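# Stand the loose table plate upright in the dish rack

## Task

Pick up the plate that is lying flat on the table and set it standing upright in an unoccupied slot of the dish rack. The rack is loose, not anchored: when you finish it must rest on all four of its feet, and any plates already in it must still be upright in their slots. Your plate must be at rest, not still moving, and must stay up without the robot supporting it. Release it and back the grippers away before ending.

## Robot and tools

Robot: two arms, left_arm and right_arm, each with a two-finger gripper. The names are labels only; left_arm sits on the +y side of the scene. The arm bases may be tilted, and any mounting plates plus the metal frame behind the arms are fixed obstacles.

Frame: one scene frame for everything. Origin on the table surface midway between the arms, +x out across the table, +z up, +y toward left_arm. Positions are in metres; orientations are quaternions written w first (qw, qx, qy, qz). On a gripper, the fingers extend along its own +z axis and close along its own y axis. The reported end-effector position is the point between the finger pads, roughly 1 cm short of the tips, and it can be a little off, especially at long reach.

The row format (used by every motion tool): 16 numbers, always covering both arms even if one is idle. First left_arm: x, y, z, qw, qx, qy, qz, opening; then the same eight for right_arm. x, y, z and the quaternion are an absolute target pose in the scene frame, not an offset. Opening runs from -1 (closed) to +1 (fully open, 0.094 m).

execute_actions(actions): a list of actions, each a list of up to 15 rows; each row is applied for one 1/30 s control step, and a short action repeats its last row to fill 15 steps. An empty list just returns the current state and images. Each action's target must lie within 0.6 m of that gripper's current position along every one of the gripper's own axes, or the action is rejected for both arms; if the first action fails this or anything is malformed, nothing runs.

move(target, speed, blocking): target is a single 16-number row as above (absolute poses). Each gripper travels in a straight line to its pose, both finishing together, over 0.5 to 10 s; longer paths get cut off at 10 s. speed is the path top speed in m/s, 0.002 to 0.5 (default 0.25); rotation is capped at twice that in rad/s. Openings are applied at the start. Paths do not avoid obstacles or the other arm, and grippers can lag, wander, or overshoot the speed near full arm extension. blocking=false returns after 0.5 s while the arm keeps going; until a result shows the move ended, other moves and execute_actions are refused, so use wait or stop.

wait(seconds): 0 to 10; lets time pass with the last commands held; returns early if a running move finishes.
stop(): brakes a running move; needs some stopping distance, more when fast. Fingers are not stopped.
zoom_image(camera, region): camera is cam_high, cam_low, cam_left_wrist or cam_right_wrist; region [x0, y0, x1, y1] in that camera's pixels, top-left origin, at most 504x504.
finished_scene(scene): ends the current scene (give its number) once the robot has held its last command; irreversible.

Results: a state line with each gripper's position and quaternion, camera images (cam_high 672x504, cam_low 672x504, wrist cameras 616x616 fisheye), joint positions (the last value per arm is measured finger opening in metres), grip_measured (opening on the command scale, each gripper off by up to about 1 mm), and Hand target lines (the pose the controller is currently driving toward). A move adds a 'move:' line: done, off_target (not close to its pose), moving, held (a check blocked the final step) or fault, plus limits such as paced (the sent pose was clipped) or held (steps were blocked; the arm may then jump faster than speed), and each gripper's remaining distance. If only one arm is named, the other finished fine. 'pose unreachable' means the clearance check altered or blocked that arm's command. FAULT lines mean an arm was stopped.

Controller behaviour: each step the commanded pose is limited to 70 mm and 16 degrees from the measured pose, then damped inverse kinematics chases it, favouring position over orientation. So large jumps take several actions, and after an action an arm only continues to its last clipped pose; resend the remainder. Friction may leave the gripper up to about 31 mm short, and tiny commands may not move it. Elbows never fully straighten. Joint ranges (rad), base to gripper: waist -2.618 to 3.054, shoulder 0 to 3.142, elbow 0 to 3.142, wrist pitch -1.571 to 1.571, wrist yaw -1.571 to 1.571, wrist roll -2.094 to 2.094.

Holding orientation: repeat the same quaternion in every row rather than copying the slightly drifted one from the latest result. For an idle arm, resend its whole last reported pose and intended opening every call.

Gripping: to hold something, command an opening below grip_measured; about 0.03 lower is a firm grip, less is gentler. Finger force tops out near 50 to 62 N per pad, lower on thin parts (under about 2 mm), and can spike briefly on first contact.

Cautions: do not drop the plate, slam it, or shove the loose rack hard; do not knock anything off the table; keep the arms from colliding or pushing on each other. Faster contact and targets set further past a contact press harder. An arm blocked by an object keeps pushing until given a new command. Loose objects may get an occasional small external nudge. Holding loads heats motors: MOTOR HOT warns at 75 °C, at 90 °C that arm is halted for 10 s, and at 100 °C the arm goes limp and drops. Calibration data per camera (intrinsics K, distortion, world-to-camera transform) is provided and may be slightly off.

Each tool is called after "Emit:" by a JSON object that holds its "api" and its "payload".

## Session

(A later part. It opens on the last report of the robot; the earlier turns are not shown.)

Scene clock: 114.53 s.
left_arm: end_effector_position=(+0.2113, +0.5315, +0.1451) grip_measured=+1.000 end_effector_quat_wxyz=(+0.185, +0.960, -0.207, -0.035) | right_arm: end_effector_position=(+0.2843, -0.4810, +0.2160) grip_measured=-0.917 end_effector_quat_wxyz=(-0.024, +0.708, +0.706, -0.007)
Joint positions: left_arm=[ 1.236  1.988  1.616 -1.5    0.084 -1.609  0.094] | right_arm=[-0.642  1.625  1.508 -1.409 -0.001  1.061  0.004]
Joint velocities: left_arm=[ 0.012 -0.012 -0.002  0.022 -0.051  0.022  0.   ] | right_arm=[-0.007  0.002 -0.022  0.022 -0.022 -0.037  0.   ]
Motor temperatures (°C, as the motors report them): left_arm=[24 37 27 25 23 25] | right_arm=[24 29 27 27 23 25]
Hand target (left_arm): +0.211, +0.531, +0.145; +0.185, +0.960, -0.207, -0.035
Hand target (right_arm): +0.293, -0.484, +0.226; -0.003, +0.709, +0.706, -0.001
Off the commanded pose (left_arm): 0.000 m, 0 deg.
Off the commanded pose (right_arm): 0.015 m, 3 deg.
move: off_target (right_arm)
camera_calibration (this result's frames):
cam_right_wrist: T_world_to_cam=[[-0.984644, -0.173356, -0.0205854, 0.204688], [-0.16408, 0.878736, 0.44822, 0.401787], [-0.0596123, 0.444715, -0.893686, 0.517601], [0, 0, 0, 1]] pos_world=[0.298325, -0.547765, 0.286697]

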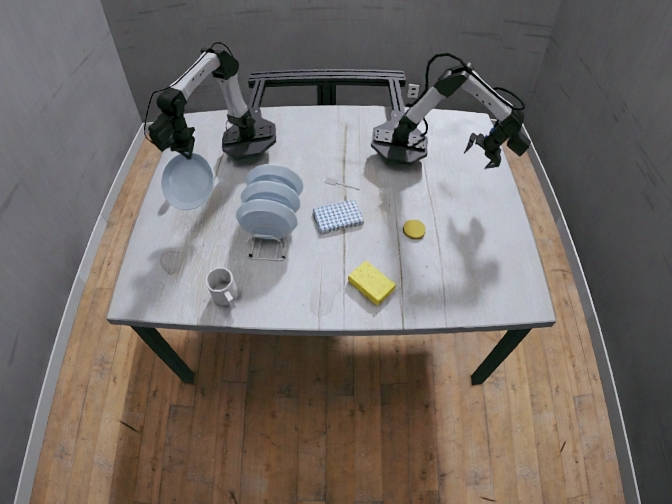

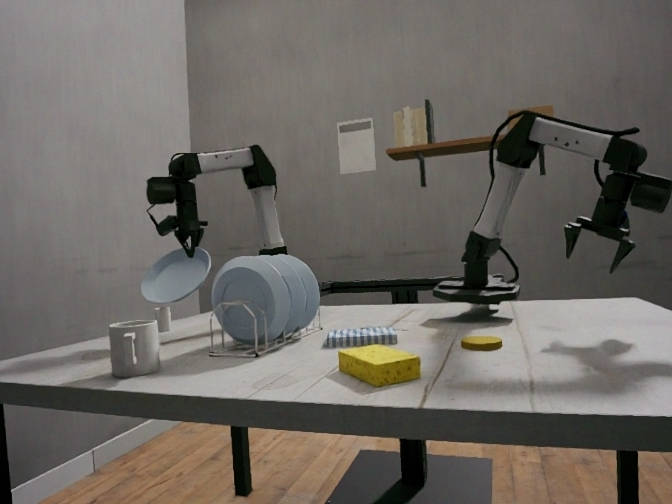

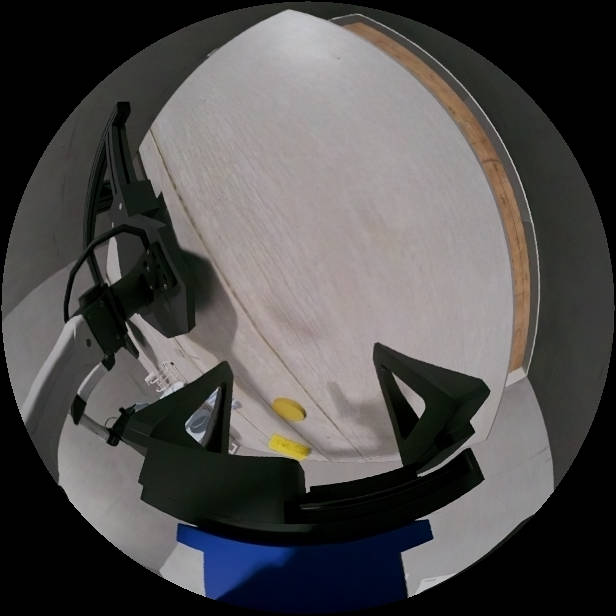

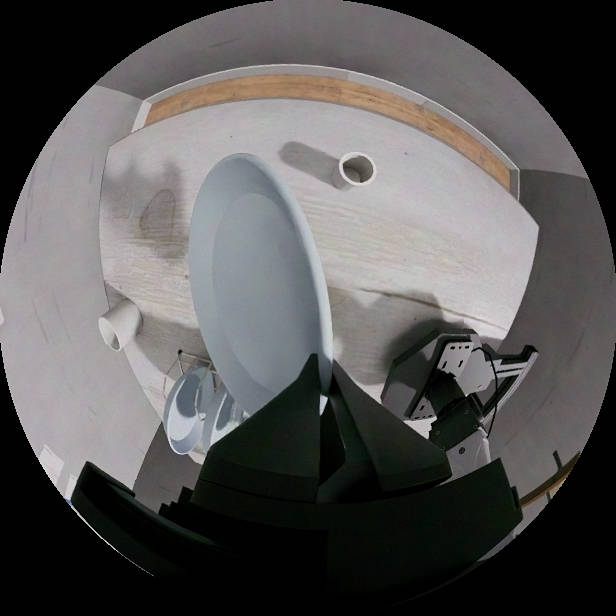

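Emit:
{"api": "move", "payload": {"target": [0.2113,0.5315,0.1451,0.185,0.960,-0.207,-0.035,1,0.27,-0.49,0.34,0.1618,-0.3905,0.8373,-0.3468,-1], "speed": 0.4}}

Scene clock: 123.30 s.
left_arm: end_effector_position=(+0.2113, +0.5315, +0.1451) grip_measured=+1.000 end_effector_quat_wxyz=(+0.185, +0.960, -0.207, -0.035) | right_arm: end_effector_position=(+0.2655, -0.4853, +0.3246) grip_measured=-0.916 end_effector_quat_wxyz=(+0.137, -0.404, +0.848, -0.314)
Joint positions: left_arm=[ 1.236  1.988  1.616 -1.5    0.084 -1.609  0.094] | right_arm=[-0.582  0.977  1.189 -1.005  0.17  -1.403  0.004]
Joint velocities: left_arm=[-0.012 -0.012 -0.007 -0.051 -0.022 -0.022  0.   ] | right_arm=[-0.027 -0.002  0.002 -0.007 -0.037  0.022  0.001]
Motor temperatures (°C, as the motors report them): left_arm=[24 38 27 25 23 25] | right_arm=[24 30 28 27 23 25]
Hand target (left_arm): +0.211, +0.531, +0.145; +0.185, +0.960, -0.207, -0.035
Hand target (right_arm): +0.271, -0.490, +0.341; +0.160, -0.395, +0.835, -0.347
Off the commanded pose (left_arm): 0.000 m, 0 deg.
Off the commanded pose (right_arm): 0.017 m, 5 deg.
move: off_target (right_arm)
camera_calibration (this result's frames):
cam_right_wrist: T_world_to_cam=[[0.729769, -0.357177, 0.582976, -0.552592], [-0.658561, -0.596302, 0.459045, -0.234259], [0.183669, -0.718922, -0.670386, -0.0863257], [0, 0, 0, 1]] pos_world=[0.264846, -0.399124, 0.371812]

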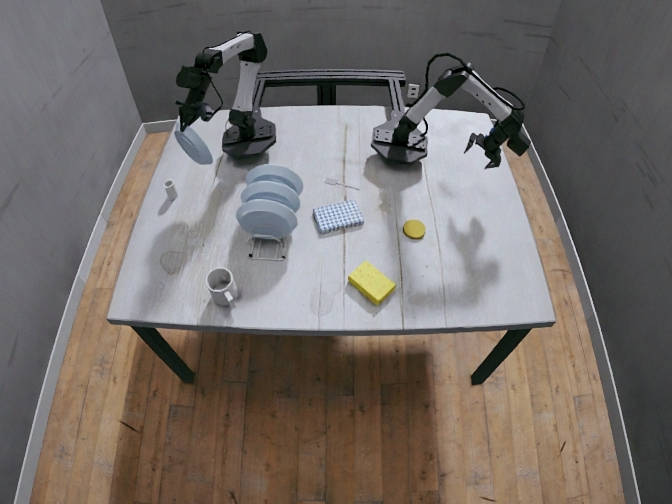

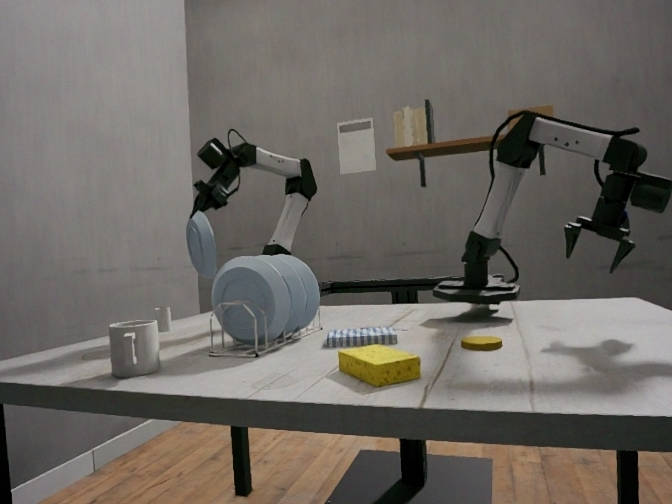

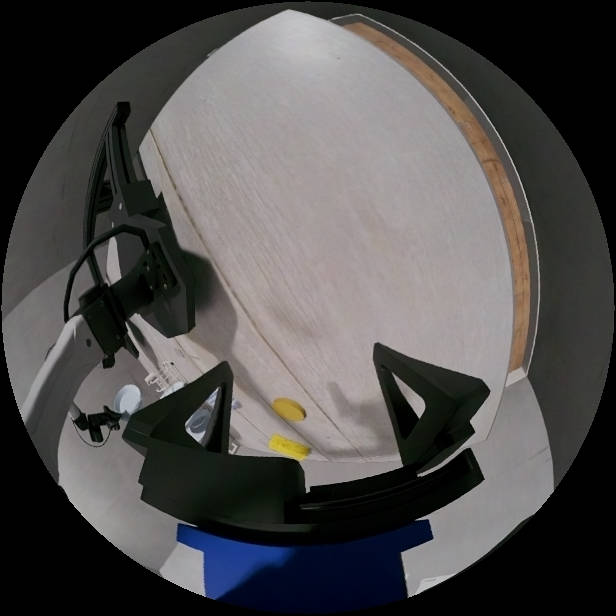

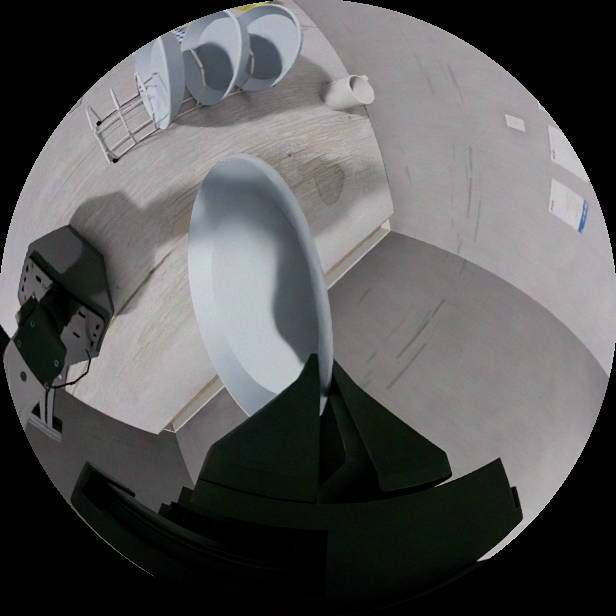

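Emit:
{"api": "move", "payload": {"target": [0.2113,0.5315,0.1451,0.185,0.960,-0.207,-0.035,1,0.24,-0.18,0.35,0.31,-0.6355,0.6355,-0.31,-1], "speed": 0.2}}

Scene clock: 128.77 s.
left_arm: end_effector_position=(+0.2113, +0.5315, +0.1451) grip_measured=+1.000 end_effector_quat_wxyz=(+0.185, +0.960, -0.207, -0.035) | right_arm: end_effector_position=(+0.2263, -0.1803, +0.3304) grip_measured=-0.916 end_effector_quat_wxyz=(-0.268, +0.663, -0.630, +0.304)
Joint positions: left_arm=[ 1.236  1.988  1.616 -1.5    0.084 -1.609  0.094] | right_arm=[ 1.131  1.168  1.236 -1.337  0.883 -0.524  0.004]
Joint velocities: left_arm=[-0.022  0.007 -0.017  0.066 -0.037 -0.11   0.   ] | right_arm=[ 0.002  0.002 -0.002 -0.007  0.051  0.022  0.001]
Motor temperatures (°C, as the motors report them): left_arm=[24 38 28 25 23 25] | right_arm=[24 29 29 28 24 25]
Hand target (left_arm): +0.211, +0.531, +0.145; +0.185, +0.960, -0.207, -0.035
Hand target (right_arm): +0.234, -0.176, +0.349; -0.301, +0.639, -0.635, +0.314
Off the commanded pose (left_arm): 0.000 m, 0 deg.
Off the commanded pose (right_arm): 0.024 m, 6 deg.
move: off_target (right_arm)
camera_calibration (this result's frames):
cam_right_wrist: T_world_to_cam=[[0.700752, 0.237465, 0.672723, -0.334317], [-0.166177, -0.862704, 0.477627, -0.246529], [0.69378, -0.446489, -0.56508, 0.0429358], [0, 0, 0, 1]] pos_world=[0.163518, -0.114122, 0.366913]

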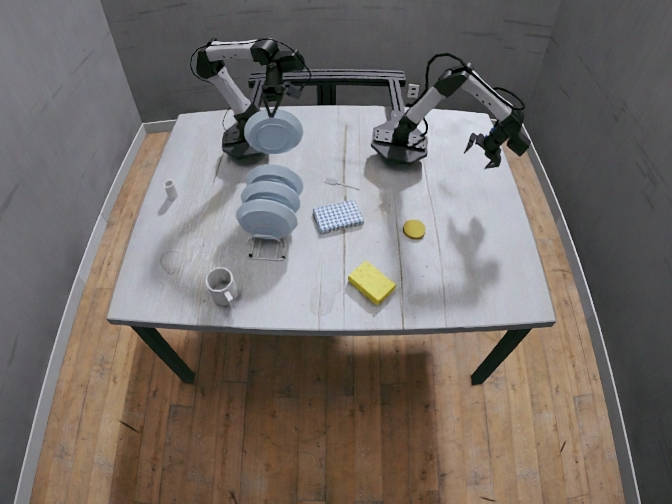

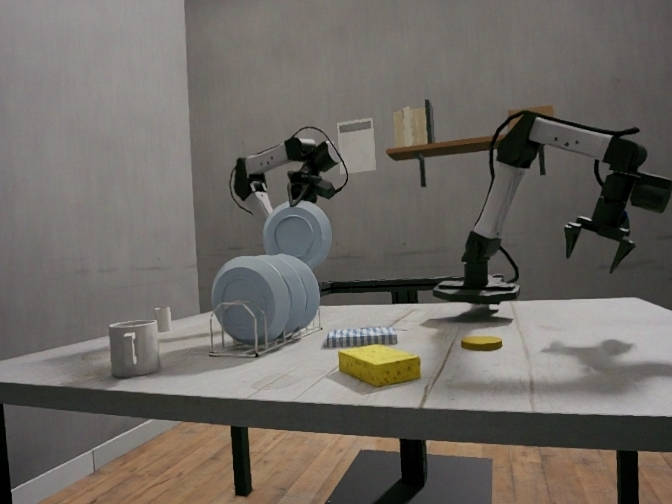

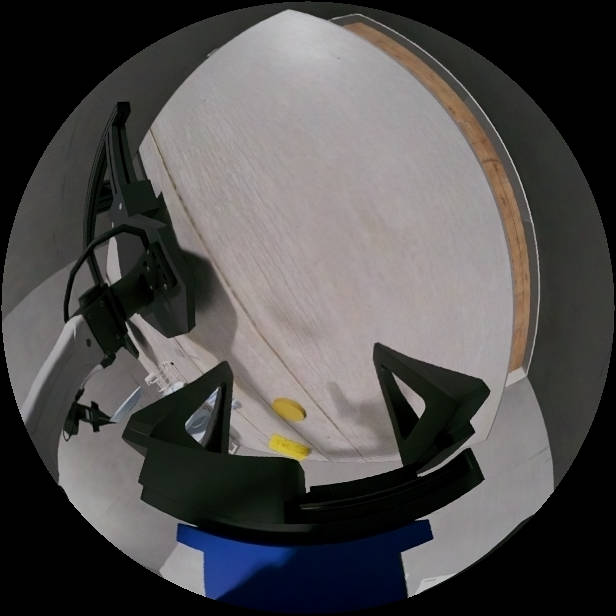

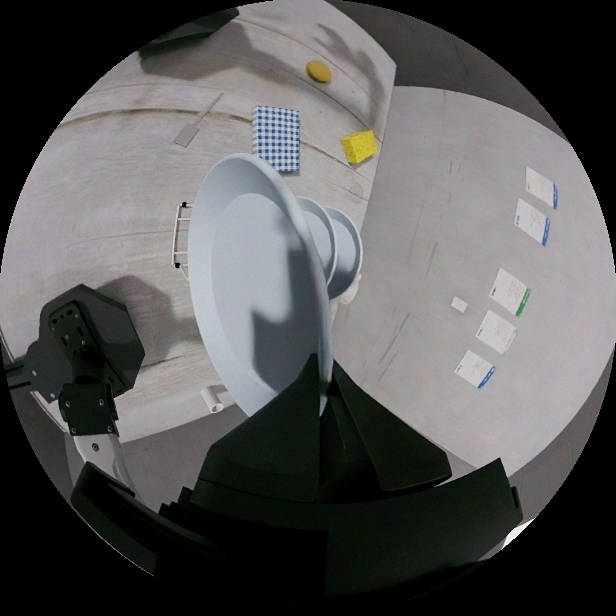

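Emit:
{"api": "move", "payload": {"target": [0.2113,0.5315,0.1451,0.185,0.960,-0.207,-0.035,1,0.252,-0.172,0.325,0.3018,-0.6186,0.6520,-0.3180,-1], "speed": 0.08}}

Scene clock: 138.43 s.
left_arm: end_effector_position=(+0.2113, +0.5315, +0.1451) grip_measured=+1.000 end_effector_quat_wxyz=(+0.185, +0.960, -0.207, -0.035) | right_arm: end_effector_position=(+0.2432, -0.1725, +0.3188) grip_measured=-0.916 end_effector_quat_wxyz=(+0.288, -0.635, +0.652, -0.297)
Joint positions: left_arm=[ 1.236  1.988  1.616 -1.5    0.084 -1.609  0.094] | right_arm=[ 1.062  1.168  1.172 -1.173  0.873 -0.562  0.004]
Joint velocities: left_arm=[-0.007 -0.007 -0.002  0.022  0.022 -0.051  0.   ] | right_arm=[-0.022 -0.002 -0.007  0.022 -0.051  0.037 -0.   ]
Motor temperatures (°C, as the motors report them): left_arm=[24 38 28 25 23 25] | right_arm=[24 28 30 28 24 25]
Hand target (left_arm): +0.211, +0.531, +0.145; +0.185, +0.960, -0.207, -0.035
Hand target (right_arm): +0.252, -0.172, +0.325; -0.301, +0.619, -0.652, +0.317
Off the commanded pose (left_arm): 0.000 m, 0 deg.
Off the commanded pose (right_arm): 0.011 m, 3 deg.
move: off_target (right_arm)
camera_calibration (this result's frames):
cam_right_wrist: T_world_to_cam=[[0.69616, 0.159204, 0.700011, -0.361273], [-0.218875, -0.881603, 0.418174, -0.202851], [0.683707, -0.444331, -0.578891, 0.0353868], [0, 0, 0, 1]] pos_world=[0.182911, -0.105595, 0.358208]

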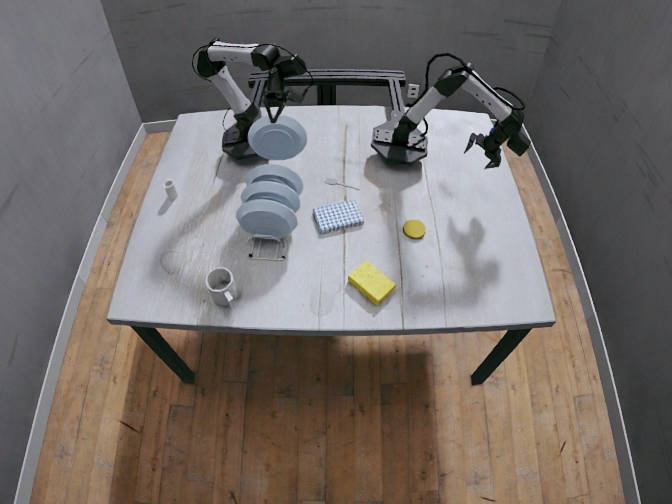

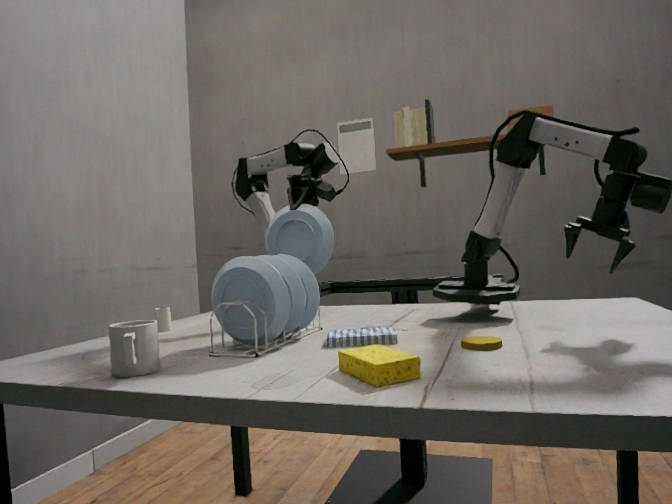

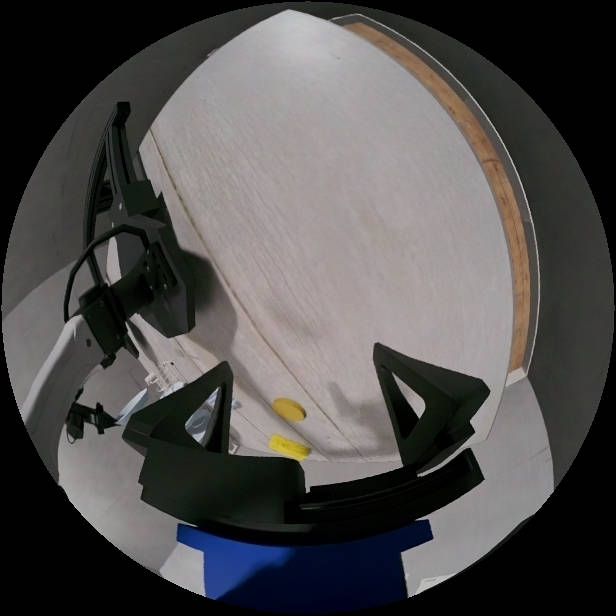

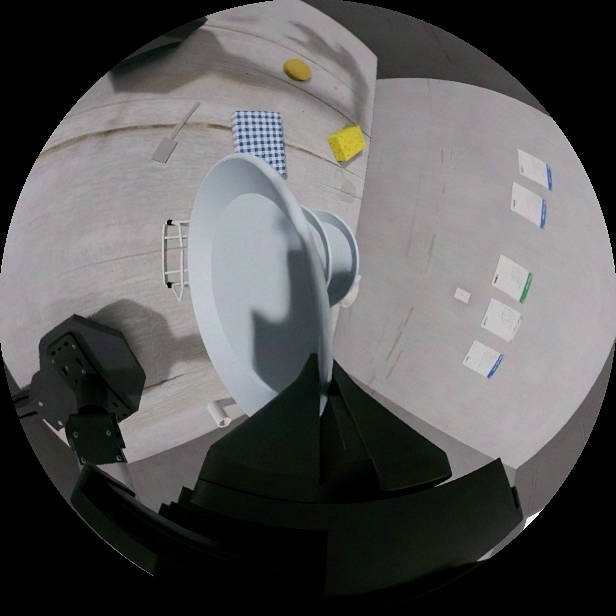

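Emit:
{"api": "move", "payload": {"target": [0.2113,0.5315,0.1451,0.185,0.960,-0.207,-0.035,1,0.248,-0.174,0.27,0.2950,-0.6218,0.6554,-0.3109,-1], "speed": 0.08}}

Scene clock: 142.90 s.
left_arm: end_effector_position=(+0.2113, +0.5315, +0.1451) grip_measured=+1.000 end_effector_quat_wxyz=(+0.185, +0.960, -0.207, -0.035) | right_arm: end_effector_position=(+0.2351, -0.1762, +0.2716) grip_measured=-0.912 end_effector_quat_wxyz=(+0.270, -0.651, +0.646, -0.292)
Joint positions: left_arm=[ 1.236  1.988  1.616 -1.5    0.084 -1.609  0.094] | right_arm=[ 1.054  1.129  0.981 -1.046  0.843 -0.583  0.004]
Joint velocities: left_arm=[-0.027 -0.022 -0.012 -0.037  0.007  0.007  0.   ] | right_arm=[-0.022  0.002 -0.027  0.037 -0.066  0.007 -0.   ]
Motor temperatures (°C, as the motors report them): left_arm=[24 38 28 25 23 25] | right_arm=[24 28 30 28 24 25]
Hand target (left_arm): +0.211, +0.531, +0.145; +0.185, +0.960, -0.207, -0.035
Hand target (right_arm): +0.246, -0.176, +0.271; -0.292, +0.622, -0.657, +0.311
Off the commanded pose (left_arm): 0.000 m, 0 deg.
Off the commanded pose (right_arm): 0.013 m, 5 deg.
move: off_target (right_arm)
camera_calibration (this result's frames):
cam_right_wrist: T_world_to_cam=[[0.717084, 0.193434, 0.669607, -0.312681], [-0.185248, -0.873269, 0.45065, -0.20341], [0.671918, -0.447197, -0.590374, 0.0172989], [0, 0, 0, 1]] pos_world=[0.174914, -0.109412, 0.311253]

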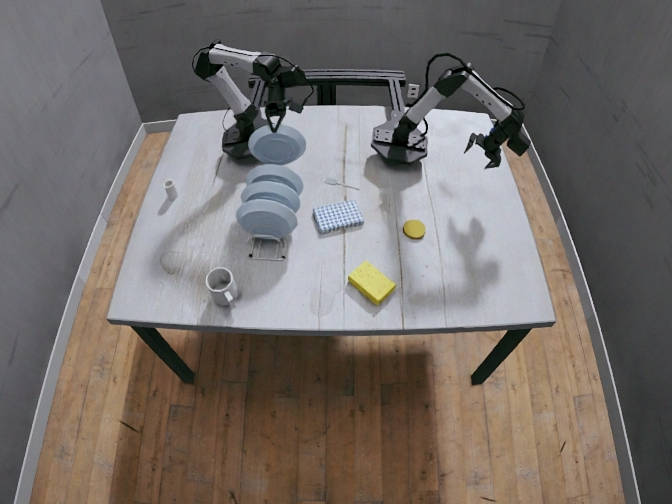

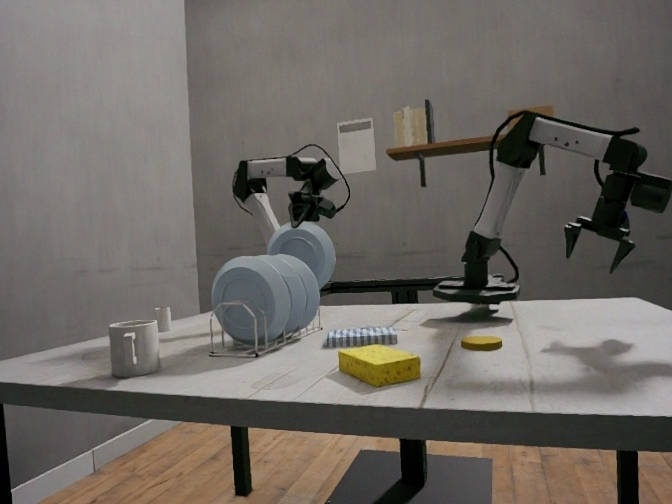

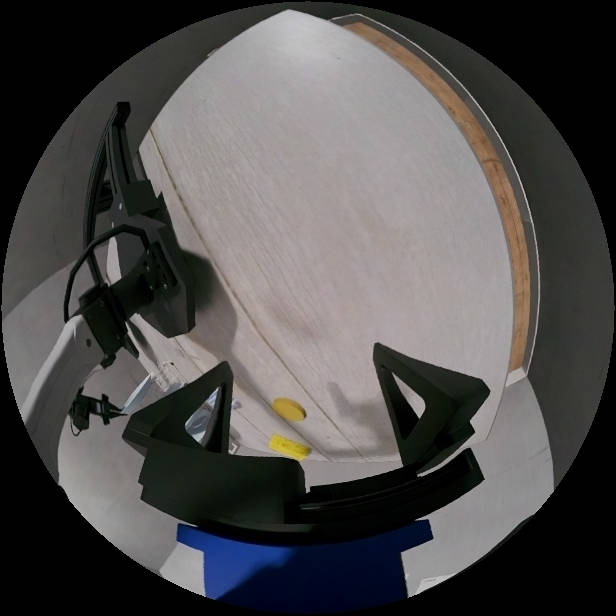

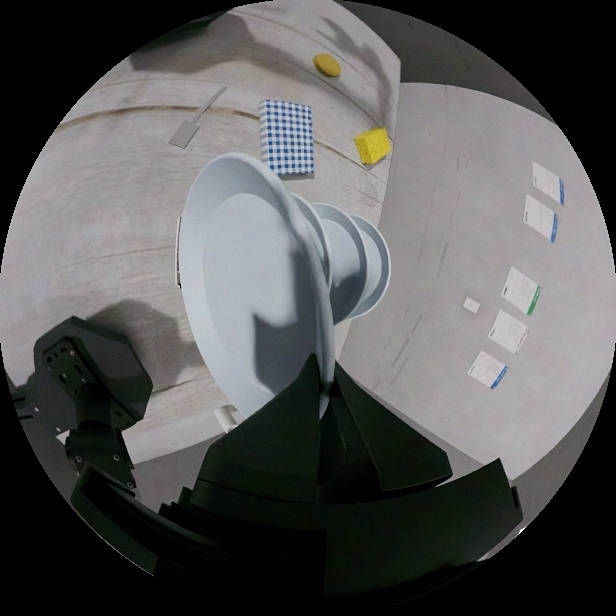

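Emit:
{"api": "move", "payload": {"target": [0.2113,0.5315,0.1451,0.185,0.960,-0.207,-0.035,1,0.238,-0.174,0.335,0.3018,-0.6186,0.6520,-0.3180,-1], "speed": 0.1}}

Emit:
{"api": "move", "payload": {"target": [0.2113,0.5315,0.1451,0.185,0.960,-0.207,-0.035,1,0.268,-0.174,0.32,0.3018,-0.6186,0.6520,-0.3180,-1], "speed": 0.08}}

Scene clock: 146.53 s.
left_arm: end_effector_position=(+0.2113, +0.5315, +0.1451) grip_measured=+1.000 end_effector_quat_wxyz=(+0.185, +0.960, -0.207, -0.035) | right_arm: end_effector_position=(+0.2312, -0.1765, +0.3175) grip_measured=-0.912 end_effector_quat_wxyz=(+0.275, -0.638, +0.651, -0.305)
Joint positions: left_arm=[ 1.236  1.988  1.616 -1.5    0.084 -1.609  0.094] | right_arm=[ 1.117  1.181  1.184 -1.273  0.898 -0.469  0.004]
Joint velocities: left_arm=[-0.012 -0.002  0.022  0.066 -0.007 -0.051  0.   ] | right_arm=[-0.002  0.007  0.012 -0.037  0.051 -0.022 -0.001]
Motor temperatures (°C, as the motors report them): left_arm=[24 39 28 25 23 25] | right_arm=[24 28 30 28 24 25]
Hand target (left_arm): +0.211, +0.531, +0.145; +0.185, +0.960, -0.207, -0.035
Hand target (right_arm): +0.238, -0.173, +0.335; -0.301, +0.619, -0.652, +0.318
Off the commanded pose (left_arm): 0.000 m, 0 deg.
Off the commanded pose (right_arm): 0.019 m, 4 deg.
move: off_target (right_arm)
camera_calibration (this result's frames):
cam_right_wrist: T_world_to_cam=[[0.702419, 0.175295, 0.68984, -0.346729], [-0.22082, -0.867705, 0.445339, -0.214212], [0.676643, -0.465146, -0.570784, 0.0364098], [0, 0, 0, 1]] pos_world=[0.17161, -0.108157, 0.355367]

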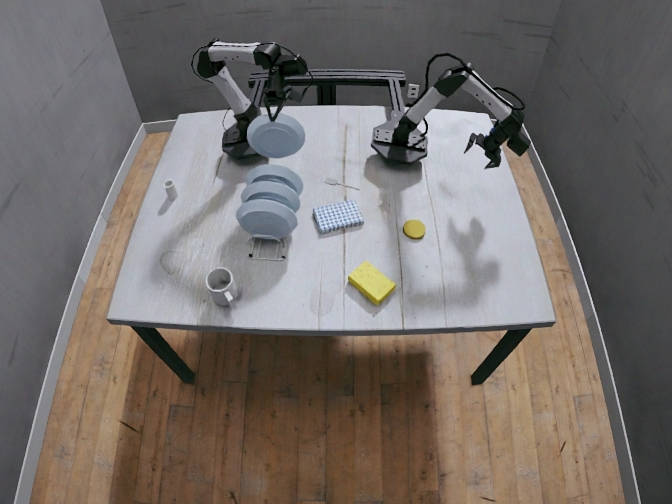

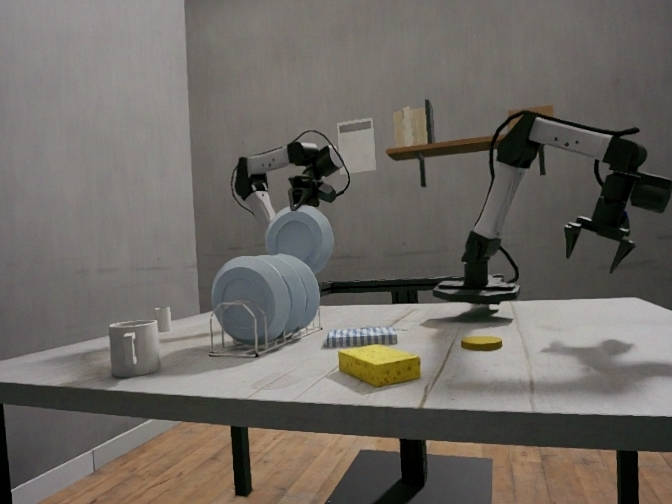

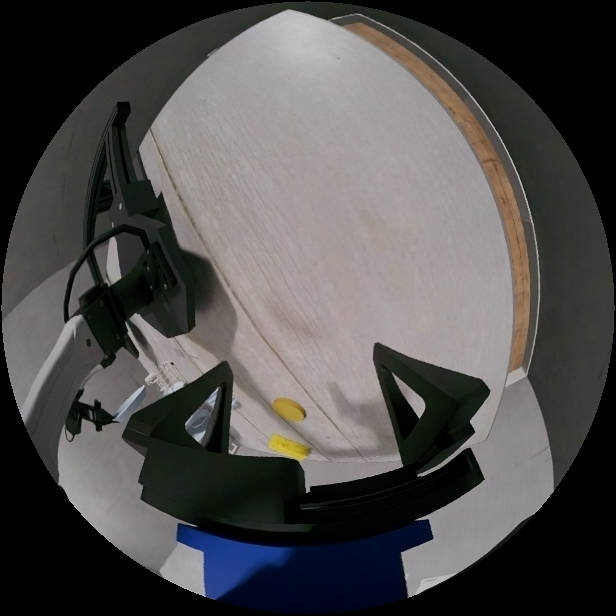

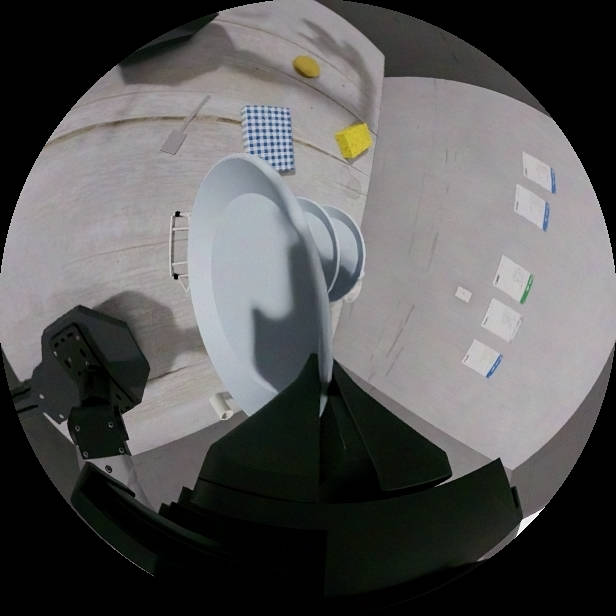

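Scene clock: 147.53 s.
left_arm: end_effector_position=(+0.2113, +0.5315, +0.1451) grip_measured=+1.000 end_effector_quat_wxyz=(+0.185, +0.960, -0.207, -0.035) | right_arm: end_effector_position=(+0.2618, -0.1727, +0.3099) grip_measured=-0.912 end_effector_quat_wxyz=(+0.280, -0.637, +0.649, -0.308)
Joint positions: left_arm=[ 1.236  1.988  1.616 -1.5    0.084 -1.609  0.094] | right_arm=[ 0.98   1.181  1.137 -1.059  0.855 -0.679  0.004]
Joint velocities: left_arm=[ 0.007 -0.002  0.012  0.022 -0.007 -0.007  0.   ] | right_arm=[-0.002 -0.022 -0.002 -0.066  0.022  0.066  0.001]
Motor temperatures (°C, as the motors report them): left_arm=[24 39 28 25 23 25] | right_arm=[24 28 30 28 24 25]
Hand target (left_arm): +0.211, +0.531, +0.145; +0.185, +0.960, -0.207, -0.035
Hand target (right_arm): +0.268, -0.174, +0.320; -0.302, +0.619, -0.652, +0.317
Off the commanded pose (left_arm): 0.000 m, 0 deg.
Off the commanded pose (right_arm): 0.012 m, 3 deg.
move: off_target (right_arm)
camera_calibration (this result's frames):
cam_right_wrist: T_world_to_cam=[[0.693318, 0.175819, 0.698855, -0.363998], [-0.223879, -0.869242, 0.44079, -0.198892], [0.684973, -0.462067, -0.563299, 0.00920831], [0, 0, 0, 1]] pos_world=[0.201531, -0.104633, 0.347238]

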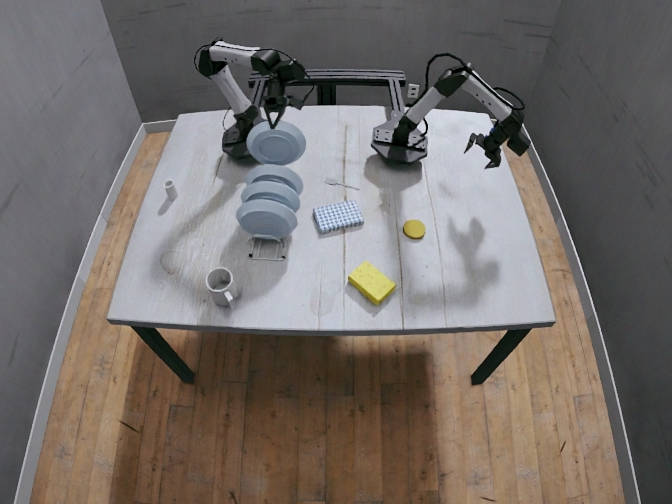

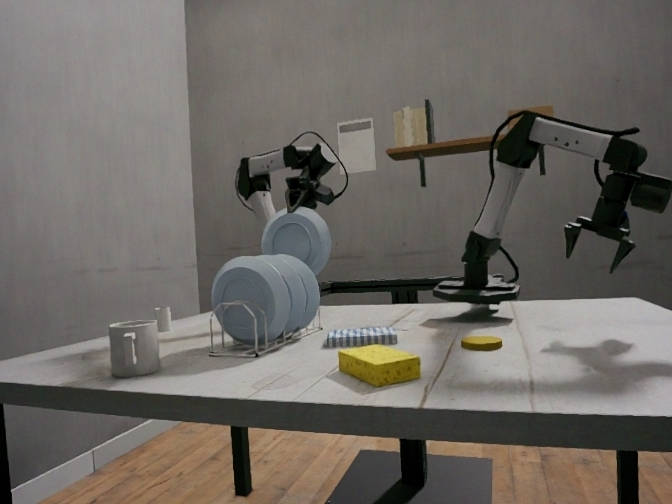

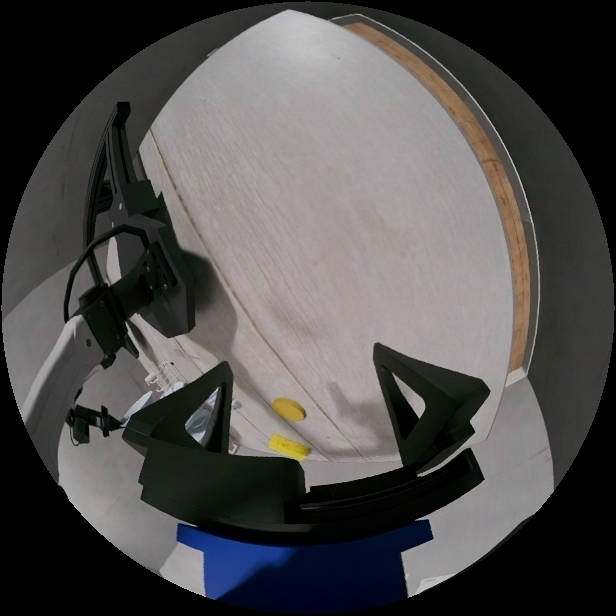

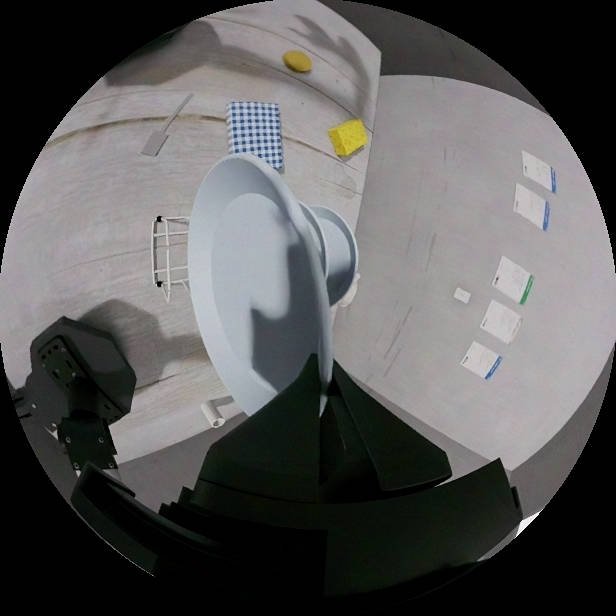

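Emit:
{"api": "zoom_image", "payload": {"camera": "cam_right_wrist", "region": [120, 190, 240, 320]}}

Region (120, 190, 240, 320) of cam_right_wrist's 616x616 image, scaled by 3.877, with more detail than that image has; it fills the left 465 columns of this view, and the rest is white.

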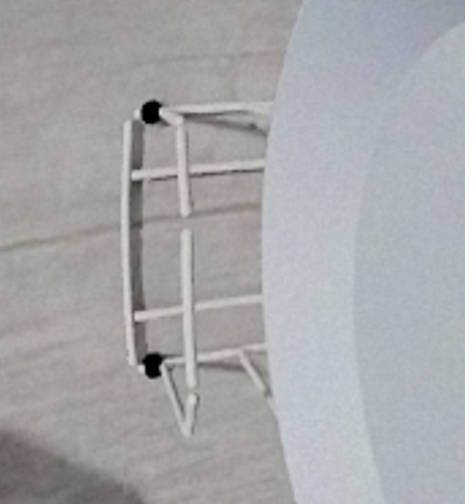

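Emit:
{"api": "move", "payload": {"target": [0.2113,0.5315,0.1451,0.185,0.960,-0.207,-0.035,1,0.262,-0.174,0.28,0.3018,-0.6186,0.6520,-0.3180,-1], "speed": 0.06}}

Scene clock: 151.77 s.
left_arm: end_effector_position=(+0.2113, +0.5315, +0.1451) grip_measured=+1.000 end_effector_quat_wxyz=(+0.185, +0.960, -0.207, -0.035) | right_arm: end_effector_position=(+0.2551, -0.1740, +0.2664) grip_measured=-0.912 end_effector_quat_wxyz=(+0.271, -0.643, +0.648, -0.305)
Joint positions: left_arm=[ 1.236  1.988  1.616 -1.5    0.084 -1.609  0.094] | right_arm=[ 0.979  1.157  0.961 -0.928  0.842 -0.676  0.004]
Joint velocities: left_arm=[-0.012 -0.017  0.002 -0.007 -0.007 -0.007  0.   ] | right_arm=[-0.002 -0.012 -0.012 -0.007  0.066 -0.022  0.001]
Motor temperatures (°C, as the motors report them): left_arm=[24 39 28 25 23 25] | right_arm=[24 28 30 28 24 25]
Hand target (left_arm): +0.211, +0.531, +0.145; +0.185, +0.960, -0.207, -0.035
Hand target (right_arm): +0.261, -0.175, +0.280; -0.301, +0.618, -0.653, +0.318
Off the commanded pose (left_arm): 0.000 m, 0 deg.
Off the commanded pose (right_arm): 0.015 m, 5 deg.
move: off_target (right_arm)
camera_calibration (this result's frames):
cam_right_wrist: T_world_to_cam=[[0.705626, 0.187133, 0.683427, -0.325763], [-0.211174, -0.865132, 0.454921, -0.18857], [0.676385, -0.465326, -0.570942, -0.00768748], [0, 0, 0, 1]] pos_world=[0.195246, -0.105754, 0.304031]

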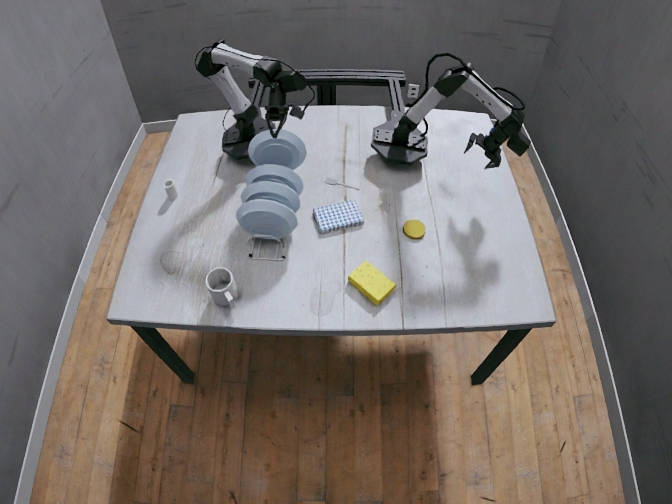

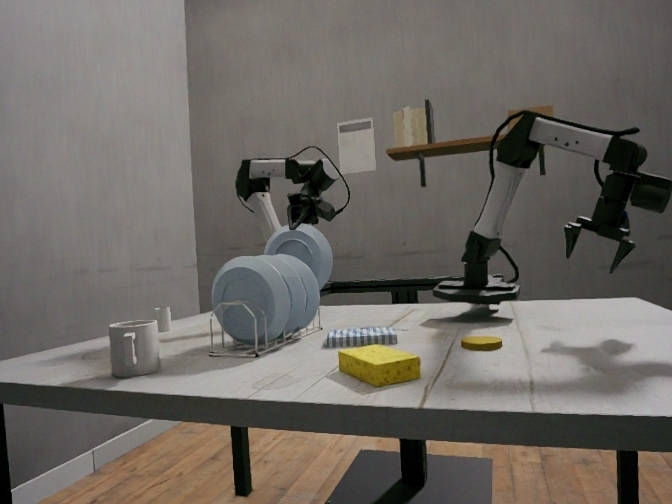

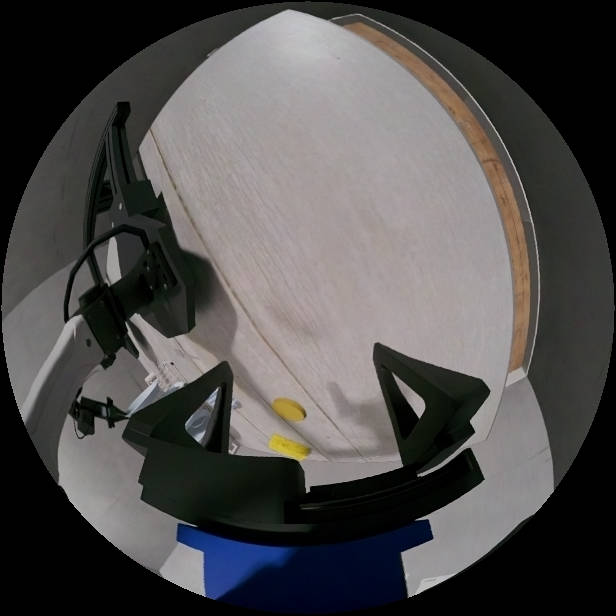

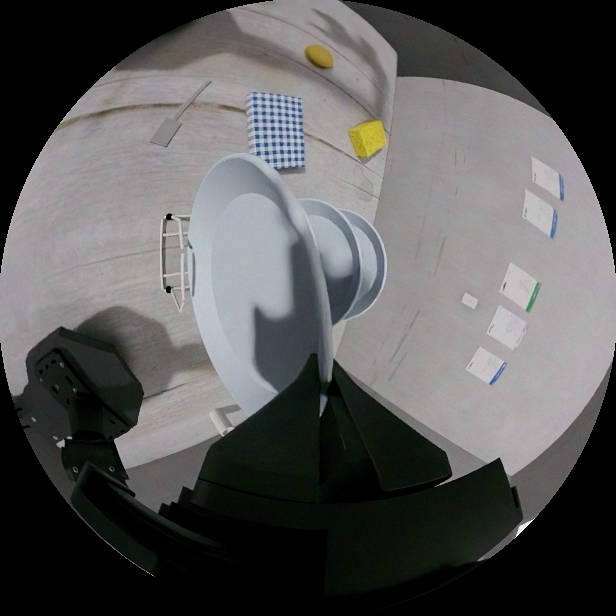

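Emit:
{"api": "zoom_image", "payload": {"camera": "cam_right_wrist", "region": [130, 190, 250, 330]}}

Region (130, 190, 250, 330) of cam_right_wrist's 616x616 image, scaled by 3.600, with more detail than that image has; it fills the left 432 columns of this view, and the rest is white.

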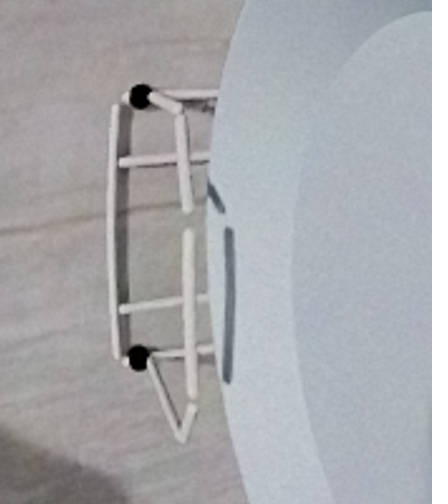

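Emit:
{"api": "move", "payload": {"target": [0.2113,0.5315,0.1451,0.185,0.960,-0.207,-0.035,1,0.260,-0.174,0.215,0.3018,-0.6186,0.6520,-0.3180,-1], "speed": 0.06}}

Scene clock: 156.00 s.
left_arm: end_effector_position=(+0.2113, +0.5315, +0.1451) grip_measured=+1.000 end_effector_quat_wxyz=(+0.185, +0.960, -0.207, -0.035) | right_arm: end_effector_position=(+0.2496, -0.1773, +0.2024) grip_measured=-0.913 end_effector_quat_wxyz=(+0.271, -0.641, +0.650, -0.307)
Joint positions: left_arm=[ 1.236  1.988  1.616 -1.5    0.084 -1.609  0.094] | right_arm=[ 0.969  1.157  0.703 -0.662  0.842 -0.683  0.004]
Joint velocities: left_arm=[-0.007  0.007 -0.007  0.007  0.007  0.051  0.   ] | right_arm=[ 0.002  0.022 -0.002 -0.022  0.007 -0.022 -0.001]
Motor temperatures (°C, as the motors report them): left_arm=[24 39 28 25 23 25] | right_arm=[24 28 30 28 24 25]
Hand target (left_arm): +0.211, +0.531, +0.145; +0.185, +0.960, -0.207, -0.035
Hand target (right_arm): +0.259, -0.176, +0.215; -0.301, +0.618, -0.653, +0.318
Off the commanded pose (left_arm): 0.000 m, 0 deg.
Off the commanded pose (right_arm): 0.017 m, 5 deg.
move: off_target (right_arm)
camera_calibration (this result's frames):
cam_right_wrist: T_world_to_cam=[[0.705056, 0.182189, 0.685349, -0.27867], [-0.217993, -0.863959, 0.453932, -0.161367], [0.674815, -0.469449, -0.569423, -0.0426893], [0, 0, 0, 1]] pos_world=[0.190109, -0.108684, 0.239928]

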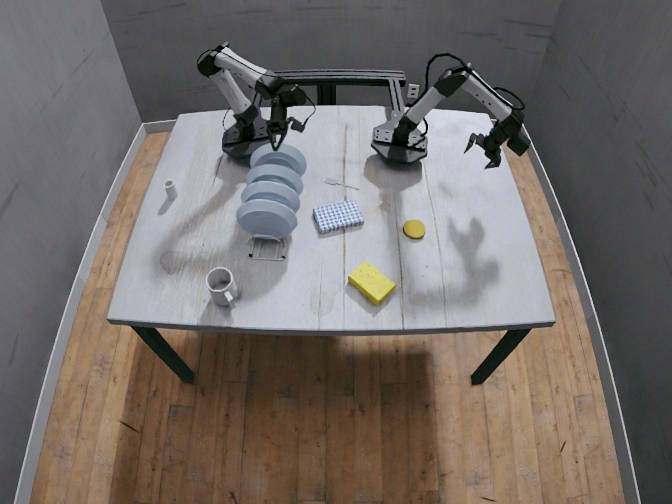

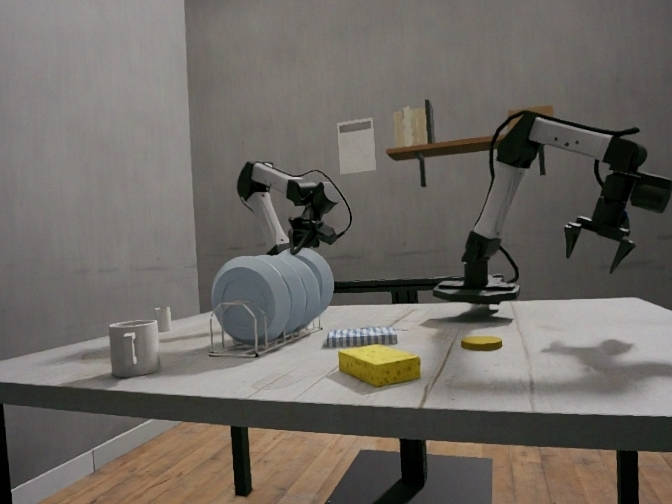

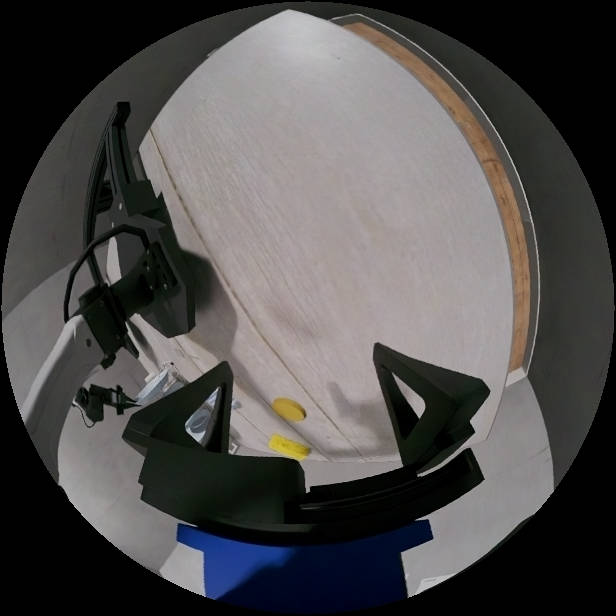

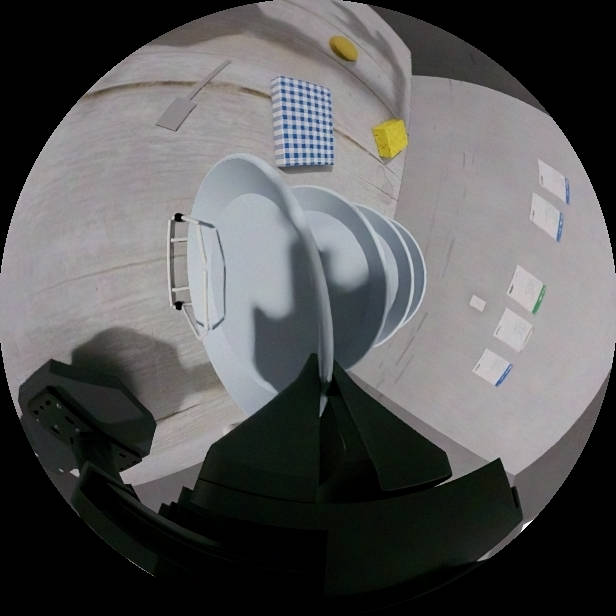

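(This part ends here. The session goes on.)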